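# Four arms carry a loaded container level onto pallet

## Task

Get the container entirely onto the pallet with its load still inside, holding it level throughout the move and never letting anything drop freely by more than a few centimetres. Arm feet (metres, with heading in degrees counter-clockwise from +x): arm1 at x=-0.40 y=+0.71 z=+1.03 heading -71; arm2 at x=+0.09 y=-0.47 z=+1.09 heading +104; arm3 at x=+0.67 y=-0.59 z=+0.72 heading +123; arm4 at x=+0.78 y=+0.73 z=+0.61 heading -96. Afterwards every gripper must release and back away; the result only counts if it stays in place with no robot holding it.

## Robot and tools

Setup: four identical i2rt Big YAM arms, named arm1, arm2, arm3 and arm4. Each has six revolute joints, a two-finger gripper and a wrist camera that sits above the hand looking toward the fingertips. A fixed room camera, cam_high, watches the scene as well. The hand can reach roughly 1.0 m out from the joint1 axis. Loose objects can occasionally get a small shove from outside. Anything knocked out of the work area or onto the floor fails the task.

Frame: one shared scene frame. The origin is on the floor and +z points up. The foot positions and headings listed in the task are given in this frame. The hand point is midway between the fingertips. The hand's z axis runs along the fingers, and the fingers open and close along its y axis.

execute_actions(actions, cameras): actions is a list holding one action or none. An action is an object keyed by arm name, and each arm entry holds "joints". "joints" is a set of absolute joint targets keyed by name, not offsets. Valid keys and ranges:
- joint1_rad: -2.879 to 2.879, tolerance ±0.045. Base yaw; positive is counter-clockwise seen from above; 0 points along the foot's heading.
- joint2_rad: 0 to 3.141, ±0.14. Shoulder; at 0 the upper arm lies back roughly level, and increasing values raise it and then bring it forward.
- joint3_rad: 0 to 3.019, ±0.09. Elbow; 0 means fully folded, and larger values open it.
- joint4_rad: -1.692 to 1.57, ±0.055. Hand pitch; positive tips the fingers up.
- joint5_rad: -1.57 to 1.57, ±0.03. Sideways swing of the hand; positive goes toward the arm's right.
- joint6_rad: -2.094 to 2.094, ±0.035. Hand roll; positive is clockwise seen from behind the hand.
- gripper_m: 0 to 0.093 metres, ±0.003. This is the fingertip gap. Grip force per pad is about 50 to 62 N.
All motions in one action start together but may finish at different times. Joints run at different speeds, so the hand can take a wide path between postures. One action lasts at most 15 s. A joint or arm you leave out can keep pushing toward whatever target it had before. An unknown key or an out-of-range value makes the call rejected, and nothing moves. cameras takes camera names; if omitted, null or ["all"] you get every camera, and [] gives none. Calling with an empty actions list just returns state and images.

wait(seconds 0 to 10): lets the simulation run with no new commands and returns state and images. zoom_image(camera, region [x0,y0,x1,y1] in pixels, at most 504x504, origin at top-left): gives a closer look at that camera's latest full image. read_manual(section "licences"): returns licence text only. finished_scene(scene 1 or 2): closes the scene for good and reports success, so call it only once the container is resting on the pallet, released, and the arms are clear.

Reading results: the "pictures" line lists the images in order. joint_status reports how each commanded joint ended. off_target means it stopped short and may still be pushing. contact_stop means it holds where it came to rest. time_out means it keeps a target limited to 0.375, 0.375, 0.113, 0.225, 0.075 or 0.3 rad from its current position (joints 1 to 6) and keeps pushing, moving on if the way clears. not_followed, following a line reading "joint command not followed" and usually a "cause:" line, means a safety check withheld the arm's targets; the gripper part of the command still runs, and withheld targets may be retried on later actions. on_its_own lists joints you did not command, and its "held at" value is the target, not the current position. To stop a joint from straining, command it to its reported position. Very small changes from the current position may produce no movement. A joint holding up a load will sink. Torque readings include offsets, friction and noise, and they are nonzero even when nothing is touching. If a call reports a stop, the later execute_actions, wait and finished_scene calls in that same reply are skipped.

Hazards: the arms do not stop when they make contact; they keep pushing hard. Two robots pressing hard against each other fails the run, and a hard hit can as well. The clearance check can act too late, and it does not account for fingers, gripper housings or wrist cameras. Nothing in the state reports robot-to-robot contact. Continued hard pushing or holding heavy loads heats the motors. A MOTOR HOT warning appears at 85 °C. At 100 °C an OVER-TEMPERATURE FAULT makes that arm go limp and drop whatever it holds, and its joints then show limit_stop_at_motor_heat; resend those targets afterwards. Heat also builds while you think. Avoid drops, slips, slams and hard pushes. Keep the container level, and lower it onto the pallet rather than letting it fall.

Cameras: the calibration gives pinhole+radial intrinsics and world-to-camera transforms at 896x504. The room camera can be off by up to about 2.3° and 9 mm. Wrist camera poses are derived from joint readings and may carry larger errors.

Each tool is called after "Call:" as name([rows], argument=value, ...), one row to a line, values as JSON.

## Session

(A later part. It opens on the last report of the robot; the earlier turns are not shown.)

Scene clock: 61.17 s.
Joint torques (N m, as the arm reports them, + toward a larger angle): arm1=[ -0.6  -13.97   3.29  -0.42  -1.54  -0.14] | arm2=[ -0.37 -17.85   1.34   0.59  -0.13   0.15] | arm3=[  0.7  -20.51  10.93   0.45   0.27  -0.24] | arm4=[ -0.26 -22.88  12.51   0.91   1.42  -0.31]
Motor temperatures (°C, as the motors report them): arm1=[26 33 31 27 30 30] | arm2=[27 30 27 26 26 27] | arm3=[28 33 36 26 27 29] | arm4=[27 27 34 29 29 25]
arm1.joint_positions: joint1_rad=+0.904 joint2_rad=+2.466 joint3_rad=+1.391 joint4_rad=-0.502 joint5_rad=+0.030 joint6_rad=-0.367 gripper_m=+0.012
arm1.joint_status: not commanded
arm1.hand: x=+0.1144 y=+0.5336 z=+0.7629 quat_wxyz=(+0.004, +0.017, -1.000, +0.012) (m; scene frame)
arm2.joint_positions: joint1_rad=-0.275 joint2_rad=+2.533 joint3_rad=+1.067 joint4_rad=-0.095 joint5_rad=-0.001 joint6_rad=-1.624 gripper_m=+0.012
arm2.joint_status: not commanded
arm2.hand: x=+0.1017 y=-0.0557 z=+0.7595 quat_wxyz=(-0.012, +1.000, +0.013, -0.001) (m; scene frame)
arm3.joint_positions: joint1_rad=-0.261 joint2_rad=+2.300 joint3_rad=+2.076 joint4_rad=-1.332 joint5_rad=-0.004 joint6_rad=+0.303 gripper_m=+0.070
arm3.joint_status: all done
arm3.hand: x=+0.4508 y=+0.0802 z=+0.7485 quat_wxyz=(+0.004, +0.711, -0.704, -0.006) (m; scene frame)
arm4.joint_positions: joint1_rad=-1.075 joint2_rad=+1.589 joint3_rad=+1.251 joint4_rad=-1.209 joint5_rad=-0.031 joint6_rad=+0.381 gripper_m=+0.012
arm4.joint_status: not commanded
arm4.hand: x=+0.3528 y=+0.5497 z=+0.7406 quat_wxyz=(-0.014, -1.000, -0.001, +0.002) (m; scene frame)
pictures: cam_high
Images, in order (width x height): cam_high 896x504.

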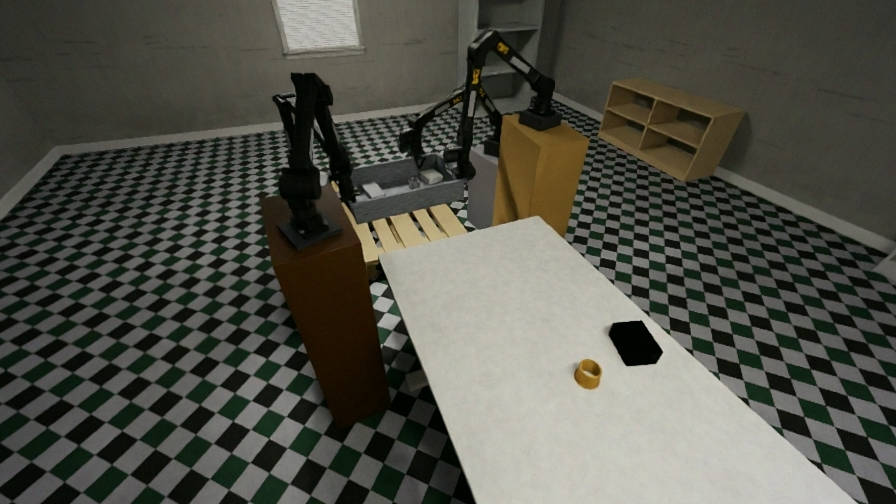

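Call:
execute_actions([
  {"arm3":{"joints":{"joint2_rad":2.25,"joint3_rad":2.33,"joint4_rad":-1.6}}},
], cameras=[])

Call:
execute_actions([
  {"arm3":{"joints":{"joint1_rad":0.04,"joint2_rad":2.135,"joint3_rad":2.105,"joint4_rad":-1.51,"joint6_rad":-0.985}}},
], cameras=["arm3_cam_wrist","cam_high"])

Scene clock: 62.90 s.
Joint torques (N m, as the arm reports them, + toward a larger angle): arm1=[ -0.61 -13.95   3.28  -0.42  -1.54  -0.15] | arm2=[ -0.43 -17.88   1.37   0.61  -0.13   0.15] | arm3=[  0.46 -20.81  12.37  -0.39   0.28  -0.22] | arm4=[ -0.49 -23.    12.44   1.04   1.44  -0.36]
Motor temperatures (°C, as the motors report them): arm1=[26 33 31 27 30 30] | arm2=[27 30 27 26 26 27] | arm3=[28 33 36 26 27 29] | arm4=[27 28 34 29 29 25]
arm1.joint_positions: joint1_rad=+0.904 joint2_rad=+2.466 joint3_rad=+1.391 joint4_rad=-0.502 joint5_rad=+0.030 joint6_rad=-0.367 gripper_m=+0.012
arm1.joint_status: not commanded
arm1.hand: x=+0.1144 y=+0.5336 z=+0.7629 quat_wxyz=(+0.004, +0.017, -1.000, +0.012) (m; scene frame)
arm2.joint_positions: joint1_rad=-0.275 joint2_rad=+2.533 joint3_rad=+1.067 joint4_rad=-0.095 joint5_rad=-0.001 joint6_rad=-1.624 gripper_m=+0.012
arm2.joint_status: not commanded
arm2.hand: x=+0.1017 y=-0.0557 z=+0.7595 quat_wxyz=(-0.012, +1.000, +0.013, -0.001) (m; scene frame)
arm3.joint_positions: joint1_rad=-0.261 joint2_rad=+2.244 joint3_rad=+2.297 joint4_rad=-1.584 joint5_rad=-0.004 joint6_rad=+0.303 gripper_m=+0.070
arm3.joint_status: all done
arm3.hand: x=+0.4511 y=+0.0830 z=+0.8700 quat_wxyz=(-0.001, +0.710, -0.704, -0.017) (m; scene frame)
arm4.joint_positions: joint1_rad=-1.075 joint2_rad=+1.589 joint3_rad=+1.251 joint4_rad=-1.209 joint5_rad=-0.031 joint6_rad=+0.381 gripper_m=+0.012
arm4.joint_status: not commanded
arm4.hand: x=+0.3528 y=+0.5497 z=+0.7406 quat_wxyz=(-0.014, -1.000, -0.001, +0.002) (m; scene frame)
pictures: none
No camera images: the call's "cameras" was empty. Leave "cameras" out to get every camera's image.

Scene clock: 64.93 s.
Joint torques (N m, as the arm reports them, + toward a larger angle): arm1=[ -0.54 -13.95   3.29  -0.44  -1.57  -0.14] | arm2=[ -0.24 -17.78   1.41   0.58  -0.09   0.17] | arm3=[  1.32 -21.17   9.88   0.49   0.03  -0.21] | arm4=[ -0.11 -23.54  12.46   1.     1.42  -0.35]
Motor temperatures (°C, as the motors report them): arm1=[26 33 31 27 30 30] | arm2=[27 31 27 26 26 27] | arm3=[28 33 35 26 27 29] | arm4=[27 28 35 29 29 25]
arm1.joint_positions: joint1_rad=+0.903 joint2_rad=+2.466 joint3_rad=+1.391 joint4_rad=-0.502 joint5_rad=+0.031 joint6_rad=-0.368 gripper_m=+0.012
arm1.joint_status: not commanded
arm1.hand: x=+0.1142 y=+0.5333 z=+0.7629 quat_wxyz=(+0.004, +0.017, -1.000, +0.012) (m; scene frame)
arm2.joint_positions: joint1_rad=-0.276 joint2_rad=+2.533 joint3_rad=+1.066 joint4_rad=-0.095 joint5_rad=-0.001 joint6_rad=-1.626 gripper_m=+0.012
arm2.joint_status: not commanded
arm2.hand: x=+0.1021 y=-0.0561 z=+0.7595 quat_wxyz=(-0.011, +1.000, +0.014, -0.001) (m; scene frame)
arm3.joint_positions: joint1_rad=+0.030 joint2_rad=+2.154 joint3_rad=+2.101 joint4_rad=-1.523 joint5_rad=-0.001 joint6_rad=-0.970 gripper_m=+0.070
arm3.joint_status: all done
arm3.hand: x=+0.2890 y=-0.0356 z=+0.8572 quat_wxyz=(+0.008, +1.000, +0.001, -0.002) (m; scene frame)
arm4.joint_positions: joint1_rad=-1.074 joint2_rad=+1.589 joint3_rad=+1.251 joint4_rad=-1.208 joint5_rad=-0.031 joint6_rad=+0.381 gripper_m=+0.012
arm4.joint_status: not commanded
arm4.hand: x=+0.3527 y=+0.5494 z=+0.7406 quat_wxyz=(-0.014, -1.000, -0.001, +0.003) (m; scene frame)
pictures: arm3_cam_wrist, cam_high
camera_calibration (this result's frames):
arm3_cam_wrist: T_world_to_cam=[[0.0168049, 0.999808, -0.0100581, 0.0420729], [0.802943, -0.00750013, 0.596009, -0.739798], [0.595819, -0.0180919, -0.802915, 0.64073], [0, 0, 0, 1]] pos_world=[0.211549, -0.0360213, 0.955801]
Images, in order (width x height): arm3_cam_wrist 896x504, cam_high 896x504.

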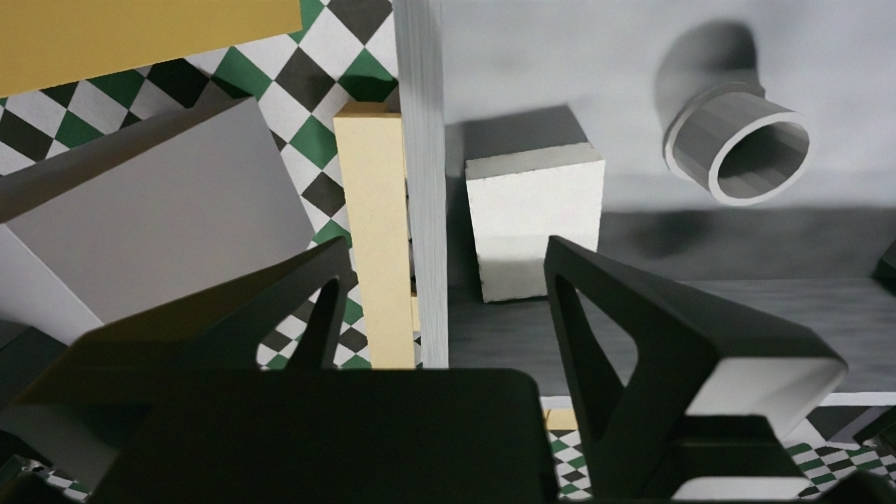

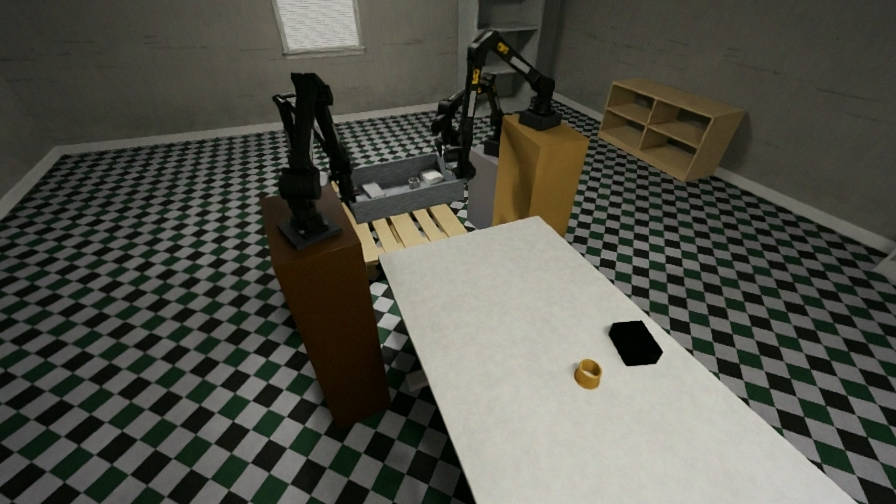

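Call:
execute_actions([
  {"arm3":{"joints":{"joint1_rad":0.062,"joint2_rad":2.215,"joint3_rad":1.90,"joint4_rad":-1.245,"joint6_rad":-0.985}}},
], cameras=["arm3_cam_wrist"])

Scene clock: 66.17 s.
Joint torques (N m, as the arm reports them, + toward a larger angle): arm1=[ -0.48 -14.13   3.28  -0.41  -1.62  -0.13] | arm2=[ -0.29 -17.86   1.42   0.51  -0.07   0.17] | arm3=[  0.76 -19.93  10.05   0.86   0.04  -0.25] | arm4=[ -0.34 -22.9   12.51   0.69   1.37  -0.33]
Motor temperatures (°C, as the motors report them): arm1=[26 33 31 27 30 30] | arm2=[27 31 27 26 26 27] | arm3=[28 33 35 26 27 29] | arm4=[27 28 35 29 29 25]
arm1.joint_positions: joint1_rad=+0.903 joint2_rad=+2.466 joint3_rad=+1.391 joint4_rad=-0.502 joint5_rad=+0.032 joint6_rad=-0.368 gripper_m=+0.012
arm1.joint_status: not commanded
arm1.hand: x=+0.1142 y=+0.5332 z=+0.7629 quat_wxyz=(+0.004, +0.017, -1.000, +0.012) (m; scene frame)
arm2.joint_positions: joint1_rad=-0.276 joint2_rad=+2.534 joint3_rad=+1.065 joint4_rad=-0.093 joint5_rad=-0.002 joint6_rad=-1.626 gripper_m=+0.012
arm2.joint_status: not commanded
arm2.hand: x=+0.1019 y=-0.0563 z=+0.7592 quat_wxyz=(-0.012, +1.000, +0.014, -0.002) (m; scene frame)
arm3.joint_positions: joint1_rad=+0.056 joint2_rad=+2.207 joint3_rad=+1.889 joint4_rad=-1.263 joint5_rad=-0.002 joint6_rad=-0.972 gripper_m=+0.070
arm3.joint_status: all done
arm3.hand: x=+0.2769 y=-0.0519 z=+0.7435 quat_wxyz=(+0.011, +1.000, +0.015, -0.001) (m; scene frame)
arm4.joint_positions: joint1_rad=-1.074 joint2_rad=+1.589 joint3_rad=+1.251 joint4_rad=-1.207 joint5_rad=-0.030 joint6_rad=+0.381 gripper_m=+0.012
arm4.joint_status: not commanded
arm4.hand: x=+0.3525 y=+0.5492 z=+0.7406 quat_wxyz=(-0.014, -1.000, -0.001, +0.004) (m; scene frame)
pictures: arm3_cam_wrist
camera_calibration (this result's frames):
arm3_cam_wrist: T_world_to_cam=[[-0.011063, 0.999818, -0.0155277, 0.0691489], [0.801438, 0.0181521, 0.597802, -0.662044], [0.597975, -0.00583101, -0.801493, 0.55534], [0, 0, 0, 1]] pos_world=[0.199273, -0.0538807, 0.841946]
Images, in order (width x height): arm3_cam_wrist 896x504.

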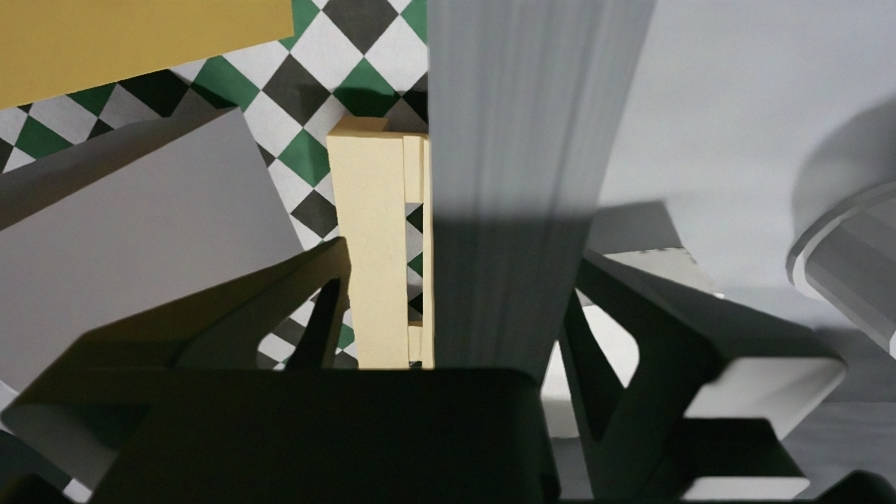

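Call:
execute_actions([
  {"arm3":{"joints":{"joint1_rad":0.04,"gripper_m":0}}},
], cameras=[])

Call:
execute_actions([
  {"arm1":{"joints":{"joint2_rad":2.50,"joint3_rad":1.40,"joint5_rad":0.03}},"arm2":{"joints":{"joint2_rad":2.53}},"arm3":{"joints":{"joint2_rad":2.095,"joint3_rad":1.96}},"arm4":{"joints":{"joint2_rad":1.535,"joint3_rad":1.30}}},
], cameras=[])

Call:
execute_actions([
  {"arm1":{"joints":{"gripper_m":0.07}},"arm2":{"joints":{"gripper_m":0.07}}},
])

Scene clock: 67.17 s.
Joint torques (N m, as the arm reports them, + toward a larger angle): arm1=[ -0.45 -13.89   3.2   -0.43  -1.62  -0.12] | arm2=[ -0.13 -17.83   1.53   0.53  -0.08   0.2 ] | arm3=[ -0.56 -19.35  10.16   0.09  -0.4   -0.31] | arm4=[ -0.28 -23.39  12.63   0.88   1.33  -0.34]
Motor temperatures (°C, as the motors report them): arm1=[26 33 31 27 30 30] | arm2=[27 31 27 26 26 27] | arm3=[28 33 35 26 27 29] | arm4=[27 28 36 29 29 25]
arm1.joint_positions: joint1_rad=+0.903 joint2_rad=+2.466 joint3_rad=+1.392 joint4_rad=-0.501 joint5_rad=+0.032 joint6_rad=-0.370 gripper_m=+0.012
arm1.joint_status: not commanded
arm1.hand: x=+0.1146 y=+0.5326 z=+0.7629 quat_wxyz=(+0.004, +0.018, -1.000, +0.012) (m; scene frame)
arm2.joint_positions: joint1_rad=-0.278 joint2_rad=+2.532 joint3_rad=+1.064 joint4_rad=-0.093 joint5_rad=-0.001 joint6_rad=-1.629 gripper_m=+0.012
arm2.joint_status: not commanded
arm2.hand: x=+0.1028 y=-0.0569 z=+0.7597 quat_wxyz=(-0.011, +1.000, +0.014, -0.001) (m; scene frame)
arm3.joint_positions: joint1_rad=+0.052 joint2_rad=+2.207 joint3_rad=+1.889 joint4_rad=-1.241 joint5_rad=+0.008 joint6_rad=-0.962 gripper_m=+0.012
arm3.joint_status: gripper_m off_target (ended at +0.012, target +0.000); the others done
arm3.hand: x=+0.2774 y=-0.0448 z=+0.7434 quat_wxyz=(-0.001, +1.000, +0.008, -0.003) (m; scene frame)
arm4.joint_positions: joint1_rad=-1.074 joint2_rad=+1.589 joint3_rad=+1.251 joint4_rad=-1.207 joint5_rad=-0.030 joint6_rad=+0.381 gripper_m=+0.012
arm4.joint_status: not commanded
arm4.hand: x=+0.3525 y=+0.5491 z=+0.7406 quat_wxyz=(-0.014, -1.000, -0.001, +0.004) (m; scene frame)
pictures: none
No camera images: the call's "cameras" was empty. Leave "cameras" out to get every camera's image.

Scene clock: 67.83 s.
Joint torques (N m, as the arm reports them, + toward a larger angle): arm1=[ -0.68 -16.1    3.87  -0.45  -0.71  -0.12] | arm2=[ -0.11 -13.37   1.57   0.59  -0.15   0.2 ] | arm3=[ -0.53 -27.64  15.05  -0.07  -0.5   -0.31] | arm4=[ -0.31 -20.62  11.07   0.8    1.41  -0.37]
Motor temperatures (°C, as the motors report them): arm1=[26 33 31 27 30 30] | arm2=[27 31 27 26 26 27] | arm3=[28 33 35 26 27 29] | arm4=[27 28 36 29 29 25]
arm1.joint_positions: joint1_rad=+0.905 joint2_rad=+2.466 joint3_rad=+1.392 joint4_rad=-0.501 joint5_rad=+0.043 joint6_rad=-0.370 gripper_m=+0.012
arm1.joint_status: all done
arm1.hand: x=+0.1144 y=+0.5316 z=+0.7629 quat_wxyz=(+0.006, +0.019, -1.000, +0.018) (m; scene frame)
arm2.joint_positions: joint1_rad=-0.278 joint2_rad=+2.532 joint3_rad=+1.064 joint4_rad=-0.095 joint5_rad=+0.000 joint6_rad=-1.629 gripper_m=+0.012
arm2.joint_status: all done
arm2.hand: x=+0.1031 y=-0.0575 z=+0.7595 quat_wxyz=(-0.010, +1.000, +0.014, -0.001) (m; scene frame)
arm3.joint_positions: joint1_rad=+0.052 joint2_rad=+2.201 joint3_rad=+1.889 joint4_rad=-1.241 joint5_rad=+0.009 joint6_rad=-0.962 gripper_m=+0.012
arm3.joint_status: all done
arm3.hand: x=+0.2772 y=-0.0442 z=+0.7473 quat_wxyz=(-0.004, +1.000, +0.008, -0.005) (m; scene frame)
arm4.joint_positions: joint1_rad=-1.074 joint2_rad=+1.589 joint3_rad=+1.251 joint4_rad=-1.207 joint5_rad=-0.031 joint6_rad=+0.381 gripper_m=+0.012
arm4.joint_status: all done
arm4.hand: x=+0.3527 y=+0.5490 z=+0.7406 quat_wxyz=(-0.014, -1.000, -0.001, +0.003) (m; scene frame)
pictures: none
No camera images: the call's "cameras" was empty. Leave "cameras" out to get every camera's image.

Scene clock: 68.50 s.
Joint torques (N m, as the arm reports them, + toward a larger angle): arm1=[ -0.47 -16.34   3.79  -0.43  -0.19  -0.12] | arm2=[ -0.17 -13.36   1.54   0.6   -0.15   0.2 ] | arm3=[  0.06 -27.71  14.95  -0.01  -0.79  -0.35] | arm4=[ -0.79 -21.17  11.21   1.11   1.49  -0.32]
Motor temperatures (°C, as the motors report them): arm1=[26 33 31 27 30 30] | arm2=[27 31 27 26 26 27] | arm3=[28 33 35 26 27 29] | arm4=[27 28 36 29 29 25]
arm1.joint_positions: joint1_rad=+0.903 joint2_rad=+2.472 joint3_rad=+1.392 joint4_rad=-0.502 joint5_rad=+0.033 joint6_rad=-0.370 gripper_m=+0.070
arm1.joint_status: all done
arm1.hand: x=+0.1123 y=+0.5332 z=+0.7599 quat_wxyz=(+0.007, +0.018, -1.000, +0.012) (m; scene frame)
arm2.joint_positions: joint1_rad=-0.278 joint2_rad=+2.532 joint3_rad=+1.064 joint4_rad=-0.095 joint5_rad=+0.000 joint6_rad=-1.629 gripper_m=+0.070
arm2.joint_status: all done
arm2.hand: x=+0.1031 y=-0.0576 z=+0.7595 quat_wxyz=(-0.010, +1.000, +0.014, -0.001) (m; scene frame)
arm3.joint_positions: joint1_rad=+0.052 joint2_rad=+2.200 joint3_rad=+1.889 joint4_rad=-1.240 joint5_rad=+0.014 joint6_rad=-0.962 gripper_m=+0.012
arm3.joint_status: not commanded
arm3.hand: x=+0.2778 y=-0.0434 z=+0.7481 quat_wxyz=(-0.006, +1.000, +0.008, -0.003) (m; scene frame)
arm4.joint_positions: joint1_rad=-1.074 joint2_rad=+1.589 joint3_rad=+1.251 joint4_rad=-1.212 joint5_rad=-0.033 joint6_rad=+0.381 gripper_m=+0.012
arm4.joint_status: not commanded
arm4.hand: x=+0.3539 y=+0.5493 z=+0.7406 quat_wxyz=(-0.014, -1.000, -0.002, +0.001) (m; scene frame)
pictures: arm1_cam_wrist, arm2_cam_wrist, arm3_cam_wrist, arm4_cam_wrist, cam_high
camera_calibration (this result's frames):
arm1_cam_wrist: T_world_to_cam=[[0.0374365, -0.998996, 0.0246047, 0.50472], [-0.802051, -0.015351, 0.597058, -0.352453], [-0.596081, -0.042086, -0.801821, 0.821499], [0, 0, 0, 1]] pos_world=[0.1881, 0.533376, 0.856711]
arm2_cam_wrist: T_world_to_cam=[[-0.0274, 0.999491, 0.0163685, 0.0465947], [0.8141, 0.0128096, 0.580584, -0.520009], [0.580078, 0.0292336, -0.814036, 0.681951], [0, 0, 0, 1]] pos_world=[0.0290309, -0.0598458, 0.856279]
arm3_cam_wrist: T_world_to_cam=[[0.00300664, 0.999825, 0.0184494, 0.0314301], [0.804053, -0.0133863, 0.594407, -0.665181], [0.59455, 0.0130471, -0.803952, 0.562178], [0, 0, 0, 1]] pos_world=[0.200503, -0.0476637, 0.846772]
arm4_cam_wrist: T_world_to_cam=[[-0.0140503, 0.999836, -0.0114239, -0.539938], [0.816742, 0.0180668, 0.576721, -0.72031], [0.576833, -0.00122723, -0.816862, 0.52208], [0, 0, 0, 1]] pos_world=[0.279568, 0.553504, 0.835717]
Images, in order (width x height): arm1_cam_wrist 896x504, arm2_cam_wrist 896x504, arm3_cam_wrist 896x504, arm4_cam_wrist 896x504, cam_high 896x504.

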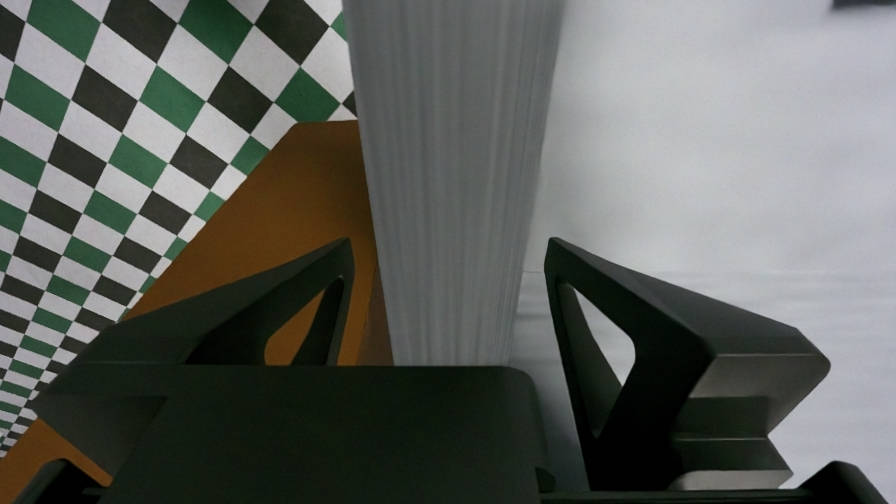

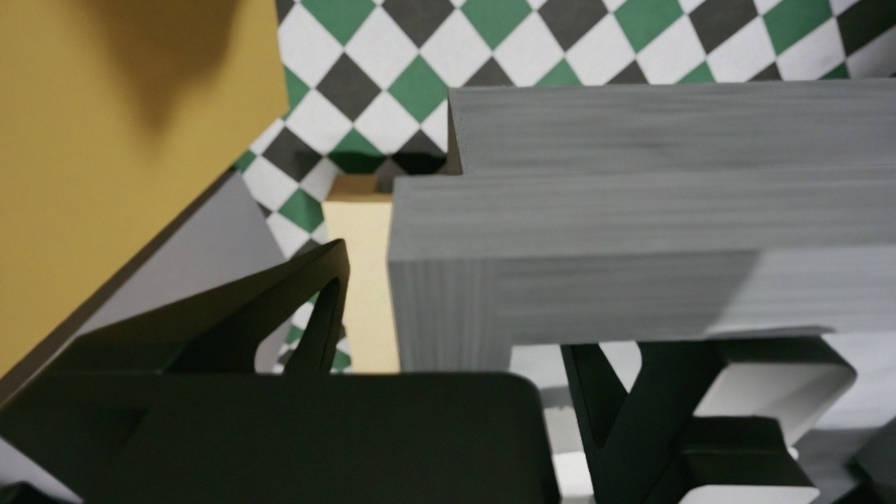

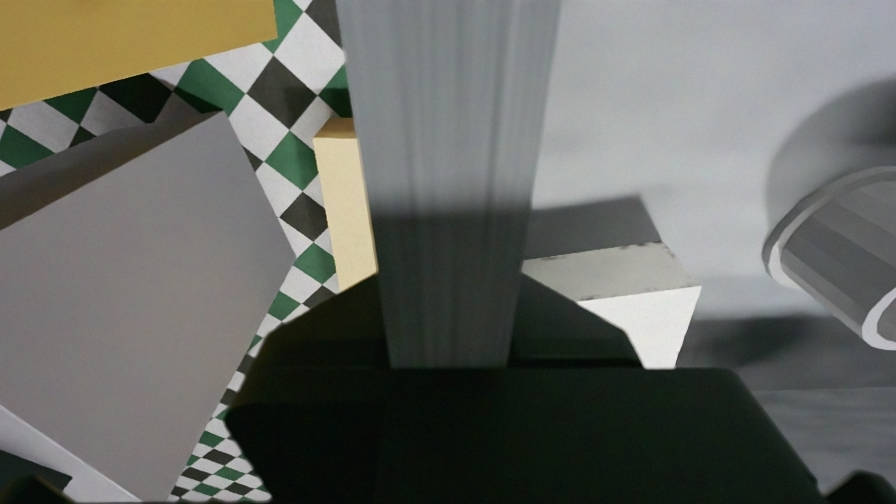

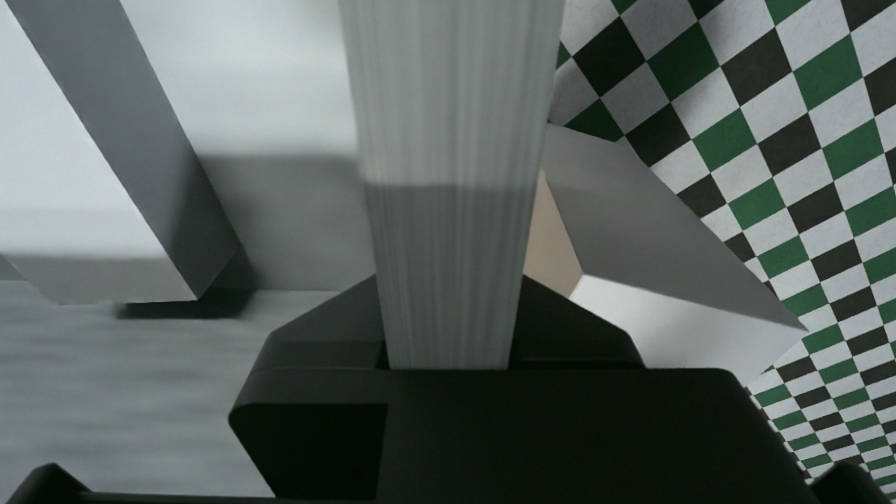

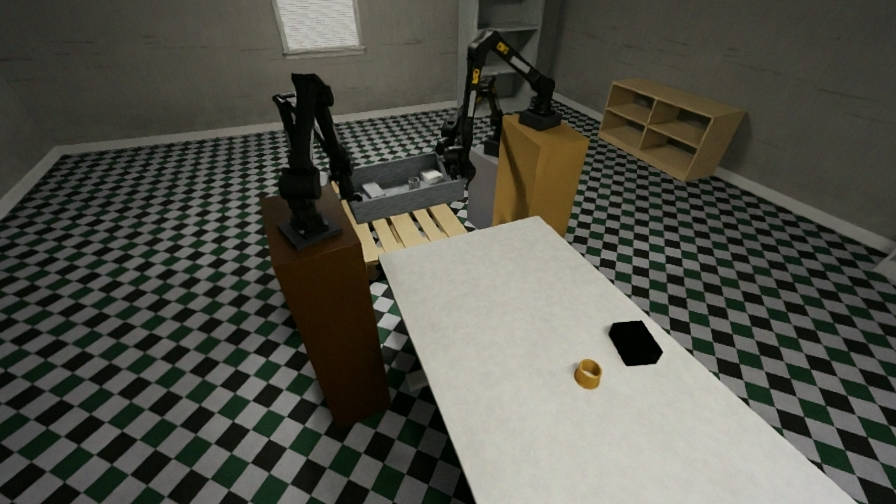

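Call:
execute_actions([
  {"arm1":{"joints":{"joint2_rad":2.19,"joint3_rad":1.33,"joint4_rad":-0.693,"joint5_rad":0}},"arm2":{"joints":{"joint2_rad":2.185,"joint3_rad":0.92,"joint4_rad":-0.296}}},
], cameras=[])

Call:
execute_actions([
  {"arm1":{"joints":{"joint1_rad":0.2,"joint2_rad":1.2,"joint3_rad":0.9}},"arm2":{"joints":{"joint1_rad":0.6,"joint2_rad":1.2,"joint3_rad":0.9}},"arm3":{"joints":{"joint1_rad":-0.077,"joint2_rad":1.861,"joint3_rad":1.53,"joint4_rad":-1.085,"joint6_rad":-1.089}},"arm4":{"joints":{"joint1_rad":-0.8185,"joint2_rad":1.345,"joint3_rad":1.083,"joint4_rad":-1.21,"joint6_rad":0.637}}},
], cameras=["cam_high"])

Scene clock: 70.43 s.
Joint torques (N m, as the arm reports them, + toward a larger angle): arm1=[ -0.43 -15.98   5.51  -0.38   0.01   0.02] | arm2=[ -0.09 -11.31   3.18   0.24  -0.06   0.2 ] | arm3=[ -0.04 -26.06  14.95   0.28  -0.35  -0.3 ] | arm4=[ -0.08 -20.82  11.26   0.51   1.71  -0.27]
Motor temperatures (°C, as the motors report them): arm1=[26 33 31 27 30 30] | arm2=[27 30 27 26 26 27] | arm3=[28 33 36 26 27 29] | arm4=[27 28 36 29 29 25]
arm1.joint_positions: joint1_rad=+0.902 joint2_rad=+2.165 joint3_rad=+1.323 joint4_rad=-0.684 joint5_rad=-0.002 joint6_rad=-0.385 gripper_m=+0.070
arm1.joint_status: all done
arm1.hand: x=+0.1295 y=+0.5324 z=+0.9062 quat_wxyz=(-0.025, +0.025, -0.999, +0.006) (m; scene frame)
arm2.joint_positions: joint1_rad=-0.278 joint2_rad=+2.167 joint3_rad=+0.920 joint4_rad=-0.288 joint5_rad=-0.002 joint6_rad=-1.629 gripper_m=+0.070
arm2.joint_status: all done
arm2.hand: x=+0.1032 y=-0.0501 z=+0.8918 quat_wxyz=(-0.025, +1.000, +0.014, -0.001) (m; scene frame)
arm3.joint_positions: joint1_rad=+0.050 joint2_rad=+2.184 joint3_rad=+1.889 joint4_rad=-1.248 joint5_rad=+0.006 joint6_rad=-0.970 gripper_m=+0.012
arm3.joint_status: not commanded
arm3.hand: x=+0.2780 y=-0.0437 z=+0.7581 quat_wxyz=(-0.007, +1.000, +0.011, -0.009) (m; scene frame)
arm4.joint_positions: joint1_rad=-1.076 joint2_rad=+1.588 joint3_rad=+1.250 joint4_rad=-1.201 joint5_rad=-0.038 joint6_rad=+0.374 gripper_m=+0.012
arm4.joint_status: not commanded
arm4.hand: x=+0.3514 y=+0.5485 z=+0.7409 quat_wxyz=(-0.019, -1.000, -0.004, +0.005) (m; scene frame)
pictures: none
No camera images: the call's "cameras" was empty. Leave "cameras" out to get every camera's image.

Scene clock: 72.07 s.
Joint torques (N m, as the arm reports them, + toward a larger angle): arm1=[-0.11 -8.11  8.06  0.48 -0.12  0.04] | arm2=[ 0.26 -6.13  9.72  2.13 -0.01  0.28] | arm3=[ -1.08 -21.27  12.54   0.86  -1.    -0.36] | arm4=[  1.   -14.4   11.31   0.94   1.52  -0.03]
Motor temperatures (°C, as the motors report them): arm1=[26 33 31 27 30 30] | arm2=[27 30 28 26 26 27] | arm3=[28 34 36 26 27 29] | arm4=[27 28 36 29 29 25]
arm1.joint_positions: joint1_rad=+0.202 joint2_rad=+1.196 joint3_rad=+0.904 joint4_rad=-0.686 joint5_rad=+0.001 joint6_rad=-0.385 gripper_m=+0.070
arm1.joint_status: all done
arm1.hand: x=-0.1685 y=+0.3271 z=+1.2211 quat_wxyz=(-0.224, -0.306, -0.906, +0.188) (m; scene frame)
arm2.joint_positions: joint1_rad=+0.597 joint2_rad=+1.193 joint3_rad=+0.891 joint4_rad=-0.293 joint5_rad=-0.002 joint6_rad=-1.629 gripper_m=+0.070
arm2.joint_status: all done
arm2.hand: x=-0.2928 y=-0.1361 z=+1.3493 quat_wxyz=(-0.438, +0.792, +0.387, -0.178) (m; scene frame)
arm3.joint_positions: joint1_rad=-0.061 joint2_rad=+1.936 joint3_rad=+1.482 joint4_rad=-1.107 joint5_rad=+0.019 joint6_rad=-1.060 gripper_m=+0.012
arm3.joint_status: all done
arm3.hand: x=+0.3922 y=-0.0913 z=+0.7603 quat_wxyz=(-0.003, +1.000, +0.001, +0.003) (m; scene frame)
arm4.joint_positions: joint1_rad=-0.833 joint2_rad=+1.373 joint3_rad=+1.031 joint4_rad=-1.208 joint5_rad=-0.033 joint6_rad=+0.638 gripper_m=+0.012
arm4.joint_status: all done
arm4.hand: x=+0.4761 y=+0.5012 z=+0.7468 quat_wxyz=(-0.015, -1.000, +0.006, -0.004) (m; scene frame)
pictures: cam_high
Images, in order (width x height): cam_high 896x504.

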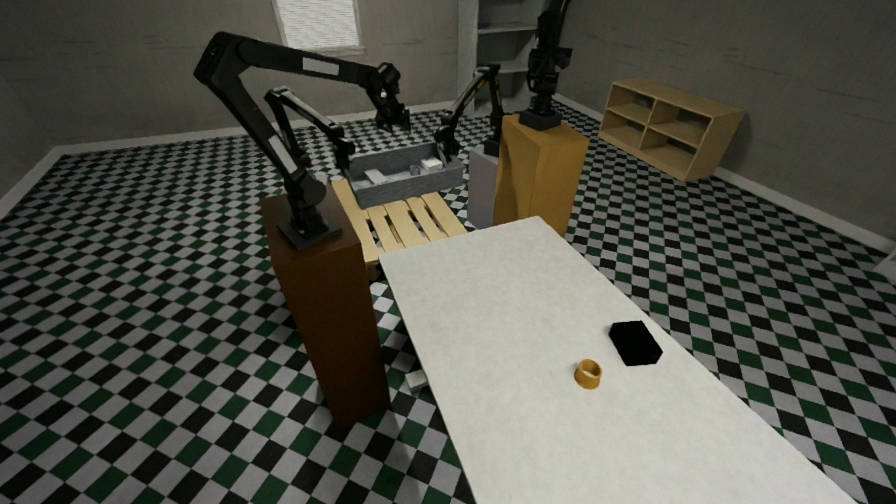

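Call:
execute_actions([
  {"arm1":{"joints":{"joint2_rad":0.4,"joint3_rad":0.5}},"arm3":{"joints":{"joint1_rad":-0.262,"joint2_rad":1.677,"joint3_rad":1.19,"joint4_rad":-0.97,"joint6_rad":-1.265}},"arm4":{"joints":{"joint1_rad":-0.47,"joint2_rad":1.246,"joint3_rad":0.965,"joint4_rad":-1.218,"joint6_rad":0.979}}},
], cameras=[])

Call:
execute_actions([
  {"arm3":{"joints":{"joint1_rad":-0.51,"joint2_rad":1.588,"joint3_rad":0.97,"joint4_rad":-0.852,"joint6_rad":-1.516}},"arm4":{"joints":{"joint1_rad":-0.088,"joint2_rad":1.26,"joint3_rad":0.895,"joint4_rad":-1.147,"joint6_rad":1.363}}},
], cameras=["cam_high"])

Scene clock: 73.73 s.
Joint torques (N m, as the arm reports them, + toward a larger angle): arm1=[-0.23 -0.04  8.64  0.94 -0.11  0.04] | arm2=[ 0.29 -6.23  9.72  2.12 -0.01  0.27] | arm3=[ -0.39 -15.73  12.71   0.65  -1.42  -0.07] | arm4=[  0.69 -11.69  11.27   0.6    1.18   0.13]
Motor temperatures (°C, as the motors report them): arm1=[26 32 31 27 29 30] | arm2=[27 30 28 26 26 27] | arm3=[28 33 36 26 27 29] | arm4=[27 28 36 29 29 25]
arm1.joint_positions: joint1_rad=+0.202 joint2_rad=+0.402 joint3_rad=+0.505 joint4_rad=-0.688 joint5_rad=+0.001 joint6_rad=-0.385 gripper_m=+0.070
arm1.joint_status: all done
arm1.hand: x=-0.2531 y=+0.4687 z=+1.2716 quat_wxyz=(-0.361, -0.283, -0.834, +0.306) (m; scene frame)
arm2.joint_positions: joint1_rad=+0.597 joint2_rad=+1.193 joint3_rad=+0.891 joint4_rad=-0.293 joint5_rad=-0.002 joint6_rad=-1.629 gripper_m=+0.070
arm2.joint_status: not commanded
arm2.hand: x=-0.2928 y=-0.1361 z=+1.3493 quat_wxyz=(-0.438, +0.792, +0.387, -0.178) (m; scene frame)
arm3.joint_positions: joint1_rad=-0.252 joint2_rad=+1.725 joint3_rad=+1.133 joint4_rad=-0.987 joint5_rad=+0.026 joint6_rad=-1.269 gripper_m=+0.012
arm3.joint_status: all done
arm3.hand: x=+0.5253 y=-0.1467 z=+0.7490 quat_wxyz=(+0.005, +1.000, +0.010, +0.011) (m; scene frame)
arm4.joint_positions: joint1_rad=-0.485 joint2_rad=+1.269 joint3_rad=+0.911 joint4_rad=-1.209 joint5_rad=-0.025 joint6_rad=+0.964 gripper_m=+0.013
arm4.joint_status: all done
arm4.hand: x=+0.5962 y=+0.4498 z=+0.7382 quat_wxyz=(-0.004, -1.000, -0.004, -0.012) (m; scene frame)
pictures: none
No camera images: the call's "cameras" was empty. Leave "cameras" out to get every camera's image.

Scene clock: 74.87 s.
Joint torques (N m, as the arm reports them, + toward a larger angle): arm1=[-0.23  0.01  8.62  0.96 -0.11  0.05] | arm2=[ 0.25 -6.2   9.73  2.12 -0.01  0.28] | arm3=[  0.72 -13.08  11.94   0.18  -1.22   0.03] | arm4=[ -0.05 -10.14  11.05   0.45   0.61   0.06]
Motor temperatures (°C, as the motors report them): arm1=[26 32 31 27 29 30] | arm2=[27 30 28 26 26 27] | arm3=[28 33 36 26 27 29] | arm4=[27 28 36 29 29 25]
arm1.joint_positions: joint1_rad=+0.202 joint2_rad=+0.402 joint3_rad=+0.505 joint4_rad=-0.688 joint5_rad=+0.001 joint6_rad=-0.385 gripper_m=+0.070
arm1.joint_status: not commanded
arm1.hand: x=-0.2531 y=+0.4687 z=+1.2716 quat_wxyz=(-0.361, -0.283, -0.834, +0.306) (m; scene frame)
arm2.joint_positions: joint1_rad=+0.597 joint2_rad=+1.193 joint3_rad=+0.891 joint4_rad=-0.293 joint5_rad=-0.002 joint6_rad=-1.629 gripper_m=+0.070
arm2.joint_status: not commanded
arm2.hand: x=-0.2928 y=-0.1361 z=+1.3493 quat_wxyz=(-0.438, +0.792, +0.387, -0.178) (m; scene frame)
arm3.joint_positions: joint1_rad=-0.513 joint2_rad=+1.635 joint3_rad=+0.914 joint4_rad=-0.856 joint5_rad=+0.022 joint6_rad=-1.532 gripper_m=+0.012
arm3.joint_status: all done
arm3.hand: x=+0.6463 y=-0.1883 z=+0.7193 quat_wxyz=(+0.008, +1.000, +0.011, +0.008) (m; scene frame)
arm4.joint_positions: joint1_rad=-0.093 joint2_rad=+1.269 joint3_rad=+0.843 joint4_rad=-1.138 joint5_rad=-0.012 joint6_rad=+1.355 gripper_m=+0.013
arm4.joint_status: all done
arm4.hand: x=+0.7157 y=+0.4101 z=+0.7145 quat_wxyz=(+0.000, -1.000, -0.005, -0.008) (m; scene frame)
pictures: cam_high
Images, in order (width x height): cam_high 896x504.

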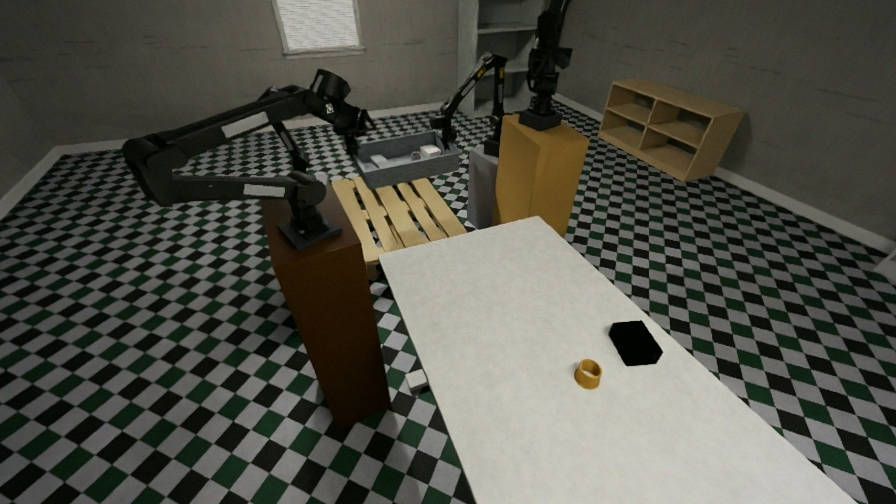

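Call:
execute_actions([
  {"arm3":{"joints":{"joint1_rad":-0.819,"joint2_rad":1.62,"joint3_rad":0.855,"joint4_rad":-0.717,"joint5_rad":-0.008,"joint6_rad":-1.84}},"arm4":{"joints":{"joint1_rad":0.263,"joint2_rad":1.409,"joint3_rad":0.925,"joint4_rad":-1.03,"joint5_rad":0.008,"joint6_rad":1.717}}},
], cameras=[])

Call:
execute_actions([
  {"arm3":{"joints":{"joint2_rad":1.89,"joint3_rad":0.812,"joint4_rad":-0.424}},"arm4":{"joints":{"joint2_rad":1.608,"joint3_rad":0.802,"joint4_rad":-0.715}}},
], cameras=["cam_high","arm3_cam_wrist","arm4_cam_wrist"])

Scene clock: 76.43 s.
Joint torques (N m, as the arm reports them, + toward a larger angle): arm1=[-0.2   0.05  8.64  0.99 -0.11  0.05] | arm2=[ 0.23 -6.18  9.71  2.12  0.    0.27] | arm3=[  1.74 -10.77  11.37  -0.09  -0.65  -0.01] | arm4=[ -1.54 -11.28  11.36  -0.81   0.07  -0.06]
Motor temperatures (°C, as the motors report them): arm1=[26 32 32 27 29 30] | arm2=[27 30 29 26 26 27] | arm3=[28 33 36 26 27 29] | arm4=[27 28 37 29 29 25]
arm1.joint_positions: joint1_rad=+0.202 joint2_rad=+0.402 joint3_rad=+0.505 joint4_rad=-0.688 joint5_rad=+0.001 joint6_rad=-0.385 gripper_m=+0.070
arm1.joint_status: not commanded
arm1.hand: x=-0.2531 y=+0.4687 z=+1.2716 quat_wxyz=(-0.361, -0.283, -0.834, +0.306) (m; scene frame)
arm2.joint_positions: joint1_rad=+0.597 joint2_rad=+1.193 joint3_rad=+0.891 joint4_rad=-0.293 joint5_rad=-0.002 joint6_rad=-1.629 gripper_m=+0.070
arm2.joint_status: not commanded
arm2.hand: x=-0.2928 y=-0.1361 z=+1.3493 quat_wxyz=(-0.438, +0.792, +0.387, -0.178) (m; scene frame)
arm3.joint_positions: joint1_rad=-0.832 joint2_rad=+1.642 joint3_rad=+0.793 joint4_rad=-0.713 joint5_rad=+0.004 joint6_rad=-1.846 gripper_m=+0.012
arm3.joint_status: all done
arm3.hand: x=+0.7622 y=-0.2289 z=+0.6838 quat_wxyz=(+0.002, +1.000, +0.008, +0.000) (m; scene frame)
arm4.joint_positions: joint1_rad=+0.270 joint2_rad=+1.413 joint3_rad=+0.862 joint4_rad=-0.990 joint5_rad=+0.009 joint6_rad=+1.725 gripper_m=+0.013
arm4.joint_status: all done
arm4.hand: x=+0.8355 y=+0.3694 z=+0.6757 quat_wxyz=(-0.011, -1.000, -0.001, -0.001) (m; scene frame)
pictures: none
No camera images: the call's "cameras" was empty. Leave "cameras" out to get every camera's image.

Scene clock: 77.43 s.
Joint torques (N m, as the arm reports them, + toward a larger angle): arm1=[-0.24 -0.03  8.65  0.98 -0.11  0.05] | arm2=[ 0.26 -6.25  9.71  2.15 -0.01  0.27] | arm3=[  1.4  -14.09   6.99  -0.1   -0.52  -0.02] | arm4=[ -1.28 -14.47   8.08   0.22  -0.05  -0.11]
Motor temperatures (°C, as the motors report them): arm1=[26 32 32 27 29 30] | arm2=[27 30 29 26 26 27] | arm3=[28 33 36 26 27 29] | arm4=[27 28 36 29 29 25]
arm1.joint_positions: joint1_rad=+0.202 joint2_rad=+0.402 joint3_rad=+0.505 joint4_rad=-0.688 joint5_rad=+0.001 joint6_rad=-0.385 gripper_m=+0.070
arm1.joint_status: not commanded
arm1.hand: x=-0.2531 y=+0.4687 z=+1.2716 quat_wxyz=(-0.361, -0.283, -0.834, +0.306) (m; scene frame)
arm2.joint_positions: joint1_rad=+0.597 joint2_rad=+1.193 joint3_rad=+0.891 joint4_rad=-0.293 joint5_rad=-0.002 joint6_rad=-1.629 gripper_m=+0.070
arm2.joint_status: not commanded
arm2.hand: x=-0.2928 y=-0.1361 z=+1.3493 quat_wxyz=(-0.438, +0.792, +0.387, -0.178) (m; scene frame)
arm3.joint_positions: joint1_rad=-0.832 joint2_rad=+1.928 joint3_rad=+0.776 joint4_rad=-0.420 joint5_rad=+0.001 joint6_rad=-1.845 gripper_m=+0.012
arm3.joint_status: all done
arm3.hand: x=+0.7615 y=-0.2282 z=+0.5797 quat_wxyz=(+0.006, +1.000, +0.008, -0.003) (m; scene frame)
arm4.joint_positions: joint1_rad=+0.270 joint2_rad=+1.631 joint3_rad=+0.761 joint4_rad=-0.699 joint5_rad=+0.012 joint6_rad=+1.725 gripper_m=+0.014
arm4.joint_status: all done
arm4.hand: x=+0.8350 y=+0.3733 z=+0.5729 quat_wxyz=(+0.003, -1.000, -0.001, +0.003) (m; scene frame)
pictures: arm3_cam_wrist, arm4_cam_wrist, cam_high
camera_calibration (this result's frames):
arm3_cam_wrist: T_world_to_cam=[[0.00385246, 0.999966, -0.00731399, 0.232142], [0.803758, 0.0012551, 0.594955, -0.953315], [0.594944, -0.00817072, -0.803726, 0.136369], [0, 0, 0, 1]] pos_world=[0.684209, -0.229824, 0.678481]
arm4_cam_wrist: T_world_to_cam=[[-0.0137039, 0.999648, 0.022708, -0.378912], [0.819599, -0.00177915, 0.572935, -1.0062], [0.572774, 0.0264629, -0.819286, 0.101765], [0, 0, 0, 1]] pos_world=[0.7612, 0.374295, 0.668466]
Images, in order (width x height): arm3_cam_wrist 896x504, arm4_cam_wrist 896x504, cam_high 896x504.

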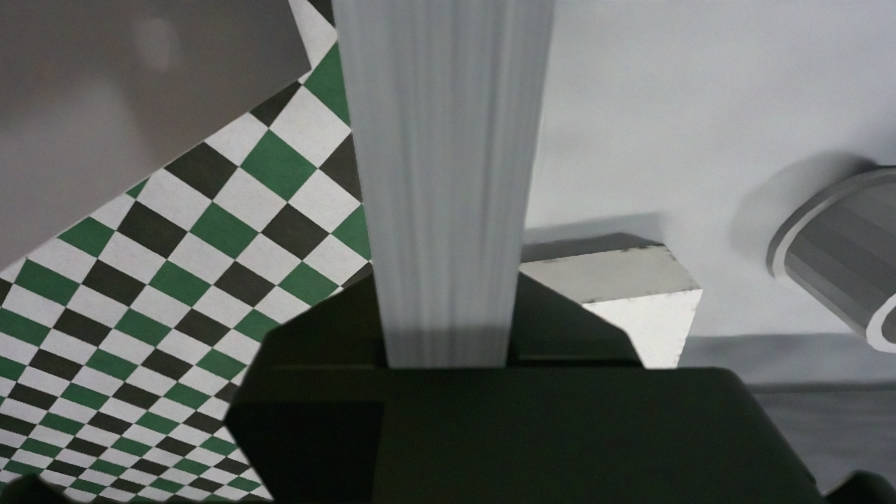

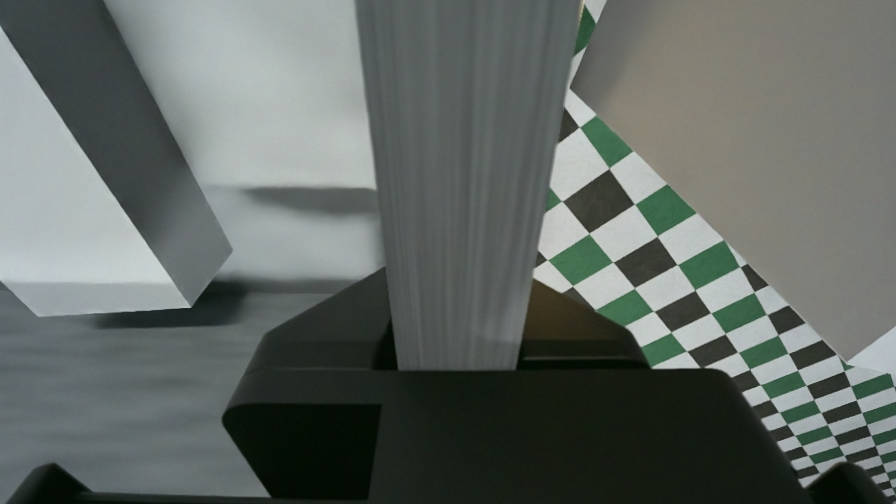

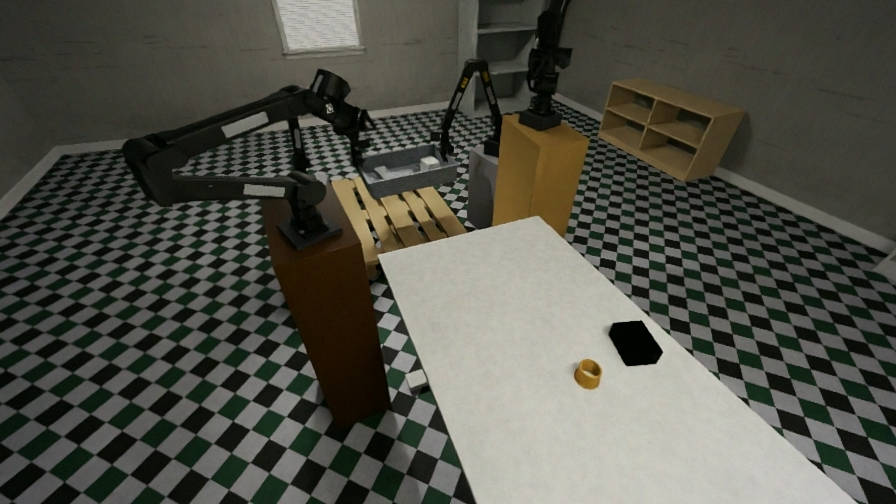

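Call:
execute_actions([
  {"arm3":{"joints":{"joint2_rad":2.187,"joint3_rad":0.86,"joint4_rad":-0.18}},"arm4":{"joints":{"joint2_rad":1.878,"joint3_rad":0.765,"joint4_rad":-0.41}}},
], cameras=[])

Call:
execute_actions([
  {"arm3":{"joints":{"joint2_rad":2.483,"joint3_rad":0.98,"joint4_rad":-0.015}},"arm4":{"joints":{"joint2_rad":2.189,"joint3_rad":0.815,"joint4_rad":-0.153}}},
], cameras=[])

Call:
execute_actions([
  {"arm3":{"joints":{"joint2_rad":2.706,"joint3_rad":1.127,"joint4_rad":0.058}},"arm4":{"joints":{"joint2_rad":2.434,"joint3_rad":0.907,"joint4_rad":-0.007}}},
], cameras=["cam_high","arm3_cam_wrist","arm4_cam_wrist"])

Scene clock: 78.70 s.
Joint torques (N m, as the arm reports them, + toward a larger angle): arm1=[-0.22 -0.04  8.64  0.98 -0.11  0.05] | arm2=[ 0.25 -6.29  9.71  2.14 -0.01  0.28] | arm3=[  1.14 -15.02   4.92  -0.24  -0.49  -0.08] | arm4=[ -1.2  -16.93   5.47  -0.1    0.    -0.12]
Motor temperatures (°C, as the motors report them): arm1=[26 32 32 27 29 30] | arm2=[27 30 29 26 26 27] | arm3=[28 33 35 26 27 29] | arm4=[27 28 36 29 29 25]
arm1.joint_positions: joint1_rad=+0.202 joint2_rad=+0.402 joint3_rad=+0.505 joint4_rad=-0.688 joint5_rad=+0.001 joint6_rad=-0.385 gripper_m=+0.070
arm1.joint_status: not commanded
arm1.hand: x=-0.2531 y=+0.4687 z=+1.2716 quat_wxyz=(-0.361, -0.283, -0.834, +0.306) (m; scene frame)
arm2.joint_positions: joint1_rad=+0.597 joint2_rad=+1.193 joint3_rad=+0.891 joint4_rad=-0.293 joint5_rad=-0.002 joint6_rad=-1.629 gripper_m=+0.070
arm2.joint_status: not commanded
arm2.hand: x=-0.2928 y=-0.1361 z=+1.3493 quat_wxyz=(-0.438, +0.792, +0.387, -0.178) (m; scene frame)
arm3.joint_positions: joint1_rad=-0.832 joint2_rad=+2.225 joint3_rad=+0.823 joint4_rad=-0.167 joint5_rad=+0.001 joint6_rad=-1.842 gripper_m=+0.012
arm3.joint_status: all done
arm3.hand: x=+0.7603 y=-0.2311 z=+0.4804 quat_wxyz=(+0.005, +1.000, +0.006, -0.002) (m; scene frame)
arm4.joint_positions: joint1_rad=+0.270 joint2_rad=+1.907 joint3_rad=+0.735 joint4_rad=-0.391 joint5_rad=+0.011 joint6_rad=+1.728 gripper_m=+0.013
arm4.joint_status: all done
arm4.hand: x=+0.8360 y=+0.3728 z=+0.4738 quat_wxyz=(+0.000, -1.000, +0.000, +0.002) (m; scene frame)
pictures: none
No camera images: the call's "cameras" was empty. Leave "cameras" out to get every camera's image.

Scene clock: 79.77 s.
Joint torques (N m, as the arm reports them, + toward a larger angle): arm1=[-0.18  0.03  8.64  0.98 -0.11  0.05] | arm2=[ 0.23 -6.22  9.71  2.12 -0.01  0.28] | arm3=[  1.06 -16.33   1.97  -0.28  -0.45  -0.09] | arm4=[ -1.41 -18.78   3.44   0.04   0.04  -0.11]
Motor temperatures (°C, as the motors report them): arm1=[26 31 32 27 29 30] | arm2=[27 29 30 26 26 27] | arm3=[28 33 35 26 27 29] | arm4=[27 28 36 29 29 25]
arm1.joint_positions: joint1_rad=+0.202 joint2_rad=+0.402 joint3_rad=+0.505 joint4_rad=-0.688 joint5_rad=+0.001 joint6_rad=-0.385 gripper_m=+0.070
arm1.joint_status: not commanded
arm1.hand: x=-0.2531 y=+0.4687 z=+1.2716 quat_wxyz=(-0.361, -0.283, -0.834, +0.306) (m; scene frame)
arm2.joint_positions: joint1_rad=+0.597 joint2_rad=+1.193 joint3_rad=+0.891 joint4_rad=-0.293 joint5_rad=-0.002 joint6_rad=-1.629 gripper_m=+0.070
arm2.joint_status: not commanded
arm2.hand: x=-0.2928 y=-0.1361 z=+1.3493 quat_wxyz=(-0.438, +0.792, +0.387, -0.178) (m; scene frame)
arm3.joint_positions: joint1_rad=-0.832 joint2_rad=+2.526 joint3_rad=+0.962 joint4_rad=-0.003 joint5_rad=+0.000 joint6_rad=-1.841 gripper_m=+0.012
arm3.joint_status: all done
arm3.hand: x=+0.7602 y=-0.2297 z=+0.3789 quat_wxyz=(+0.004, +1.000, +0.006, -0.002) (m; scene frame)
arm4.joint_positions: joint1_rad=+0.270 joint2_rad=+2.221 joint3_rad=+0.786 joint4_rad=-0.131 joint5_rad=+0.010 joint6_rad=+1.728 gripper_m=+0.013
arm4.joint_status: all done
arm4.hand: x=+0.8362 y=+0.3764 z=+0.3728 quat_wxyz=(+0.002, -1.000, +0.000, +0.002) (m; scene frame)
pictures: none
No camera images: the call's "cameras" was empty. Leave "cameras" out to get every camera's image.

Scene clock: 80.77 s.
Joint torques (N m, as the arm reports them, + toward a larger angle): arm1=[-0.17  0.01  8.63  0.99 -0.11  0.05] | arm2=[ 0.31 -6.23  9.71  2.12 -0.01  0.27] | arm3=[  1.53 -17.23   0.46  -0.5   -0.48  -0.1 ] | arm4=[ -1.59 -20.96   1.16  -0.13   0.02  -0.11]
Motor temperatures (°C, as the motors report them): arm1=[26 31 32 27 29 30] | arm2=[27 29 30 26 26 27] | arm3=[28 33 35 26 27 29] | arm4=[27 28 36 29 29 25]
arm1.joint_positions: joint1_rad=+0.202 joint2_rad=+0.402 joint3_rad=+0.505 joint4_rad=-0.688 joint5_rad=+0.001 joint6_rad=-0.385 gripper_m=+0.070
arm1.joint_status: not commanded
arm1.hand: x=-0.2531 y=+0.4687 z=+1.2716 quat_wxyz=(-0.361, -0.283, -0.834, +0.306) (m; scene frame)
arm2.joint_positions: joint1_rad=+0.597 joint2_rad=+1.193 joint3_rad=+0.891 joint4_rad=-0.293 joint5_rad=-0.002 joint6_rad=-1.629 gripper_m=+0.070
arm2.joint_status: not commanded
arm2.hand: x=-0.2928 y=-0.1361 z=+1.3493 quat_wxyz=(-0.438, +0.792, +0.387, -0.178) (m; scene frame)
arm3.joint_positions: joint1_rad=-0.832 joint2_rad=+2.756 joint3_rad=+1.118 joint4_rad=+0.071 joint5_rad=+0.001 joint6_rad=-1.840 gripper_m=+0.012
arm3.joint_status: all done
arm3.hand: x=+0.7597 y=-0.2311 z=+0.2959 quat_wxyz=(+0.004, +1.000, +0.005, -0.002) (m; scene frame)
arm4.joint_positions: joint1_rad=+0.270 joint2_rad=+2.473 joint3_rad=+0.892 joint4_rad=+0.015 joint5_rad=+0.010 joint6_rad=+1.730 gripper_m=+0.013
arm4.joint_status: all done
arm4.hand: x=+0.8368 y=+0.3765 z=+0.2905 quat_wxyz=(+0.001, -1.000, +0.001, +0.002) (m; scene frame)
pictures: arm3_cam_wrist, arm4_cam_wrist, cam_high
camera_calibration (this result's frames):
arm3_cam_wrist: T_world_to_cam=[[0.00883094, 0.999957, -0.00290516, 0.22797], [0.80302, -0.00536039, 0.595928, -0.784259], [0.595887, -0.00759551, -0.803032, -0.0914776], [0, 0, 0, 1]] pos_world=[0.682273, -0.232859, 0.394565]
arm4_cam_wrist: T_world_to_cam=[[-0.00914642, 0.999767, 0.0195663, -0.378572], [0.818207, -0.00376612, 0.574912, -0.844501], [0.574851, 0.0212677, -0.817981, -0.130871], [0, 0, 0, 1]] pos_world=[0.762745, 0.378087, 0.38587]
Images, in order (width x height): arm3_cam_wrist 896x504, arm4_cam_wrist 896x504, cam_high 896x504.

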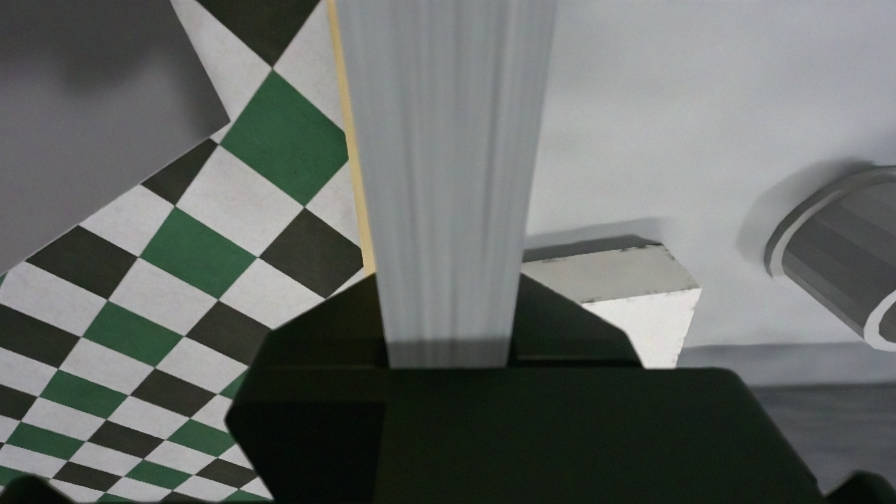

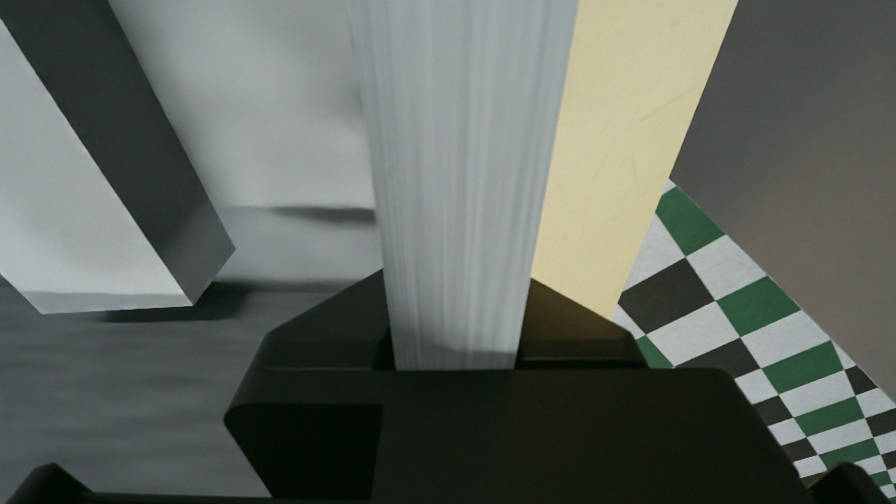

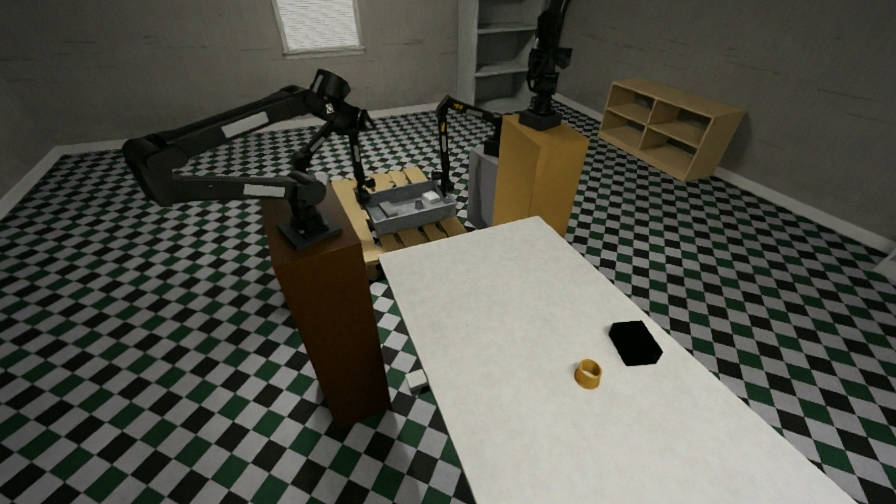

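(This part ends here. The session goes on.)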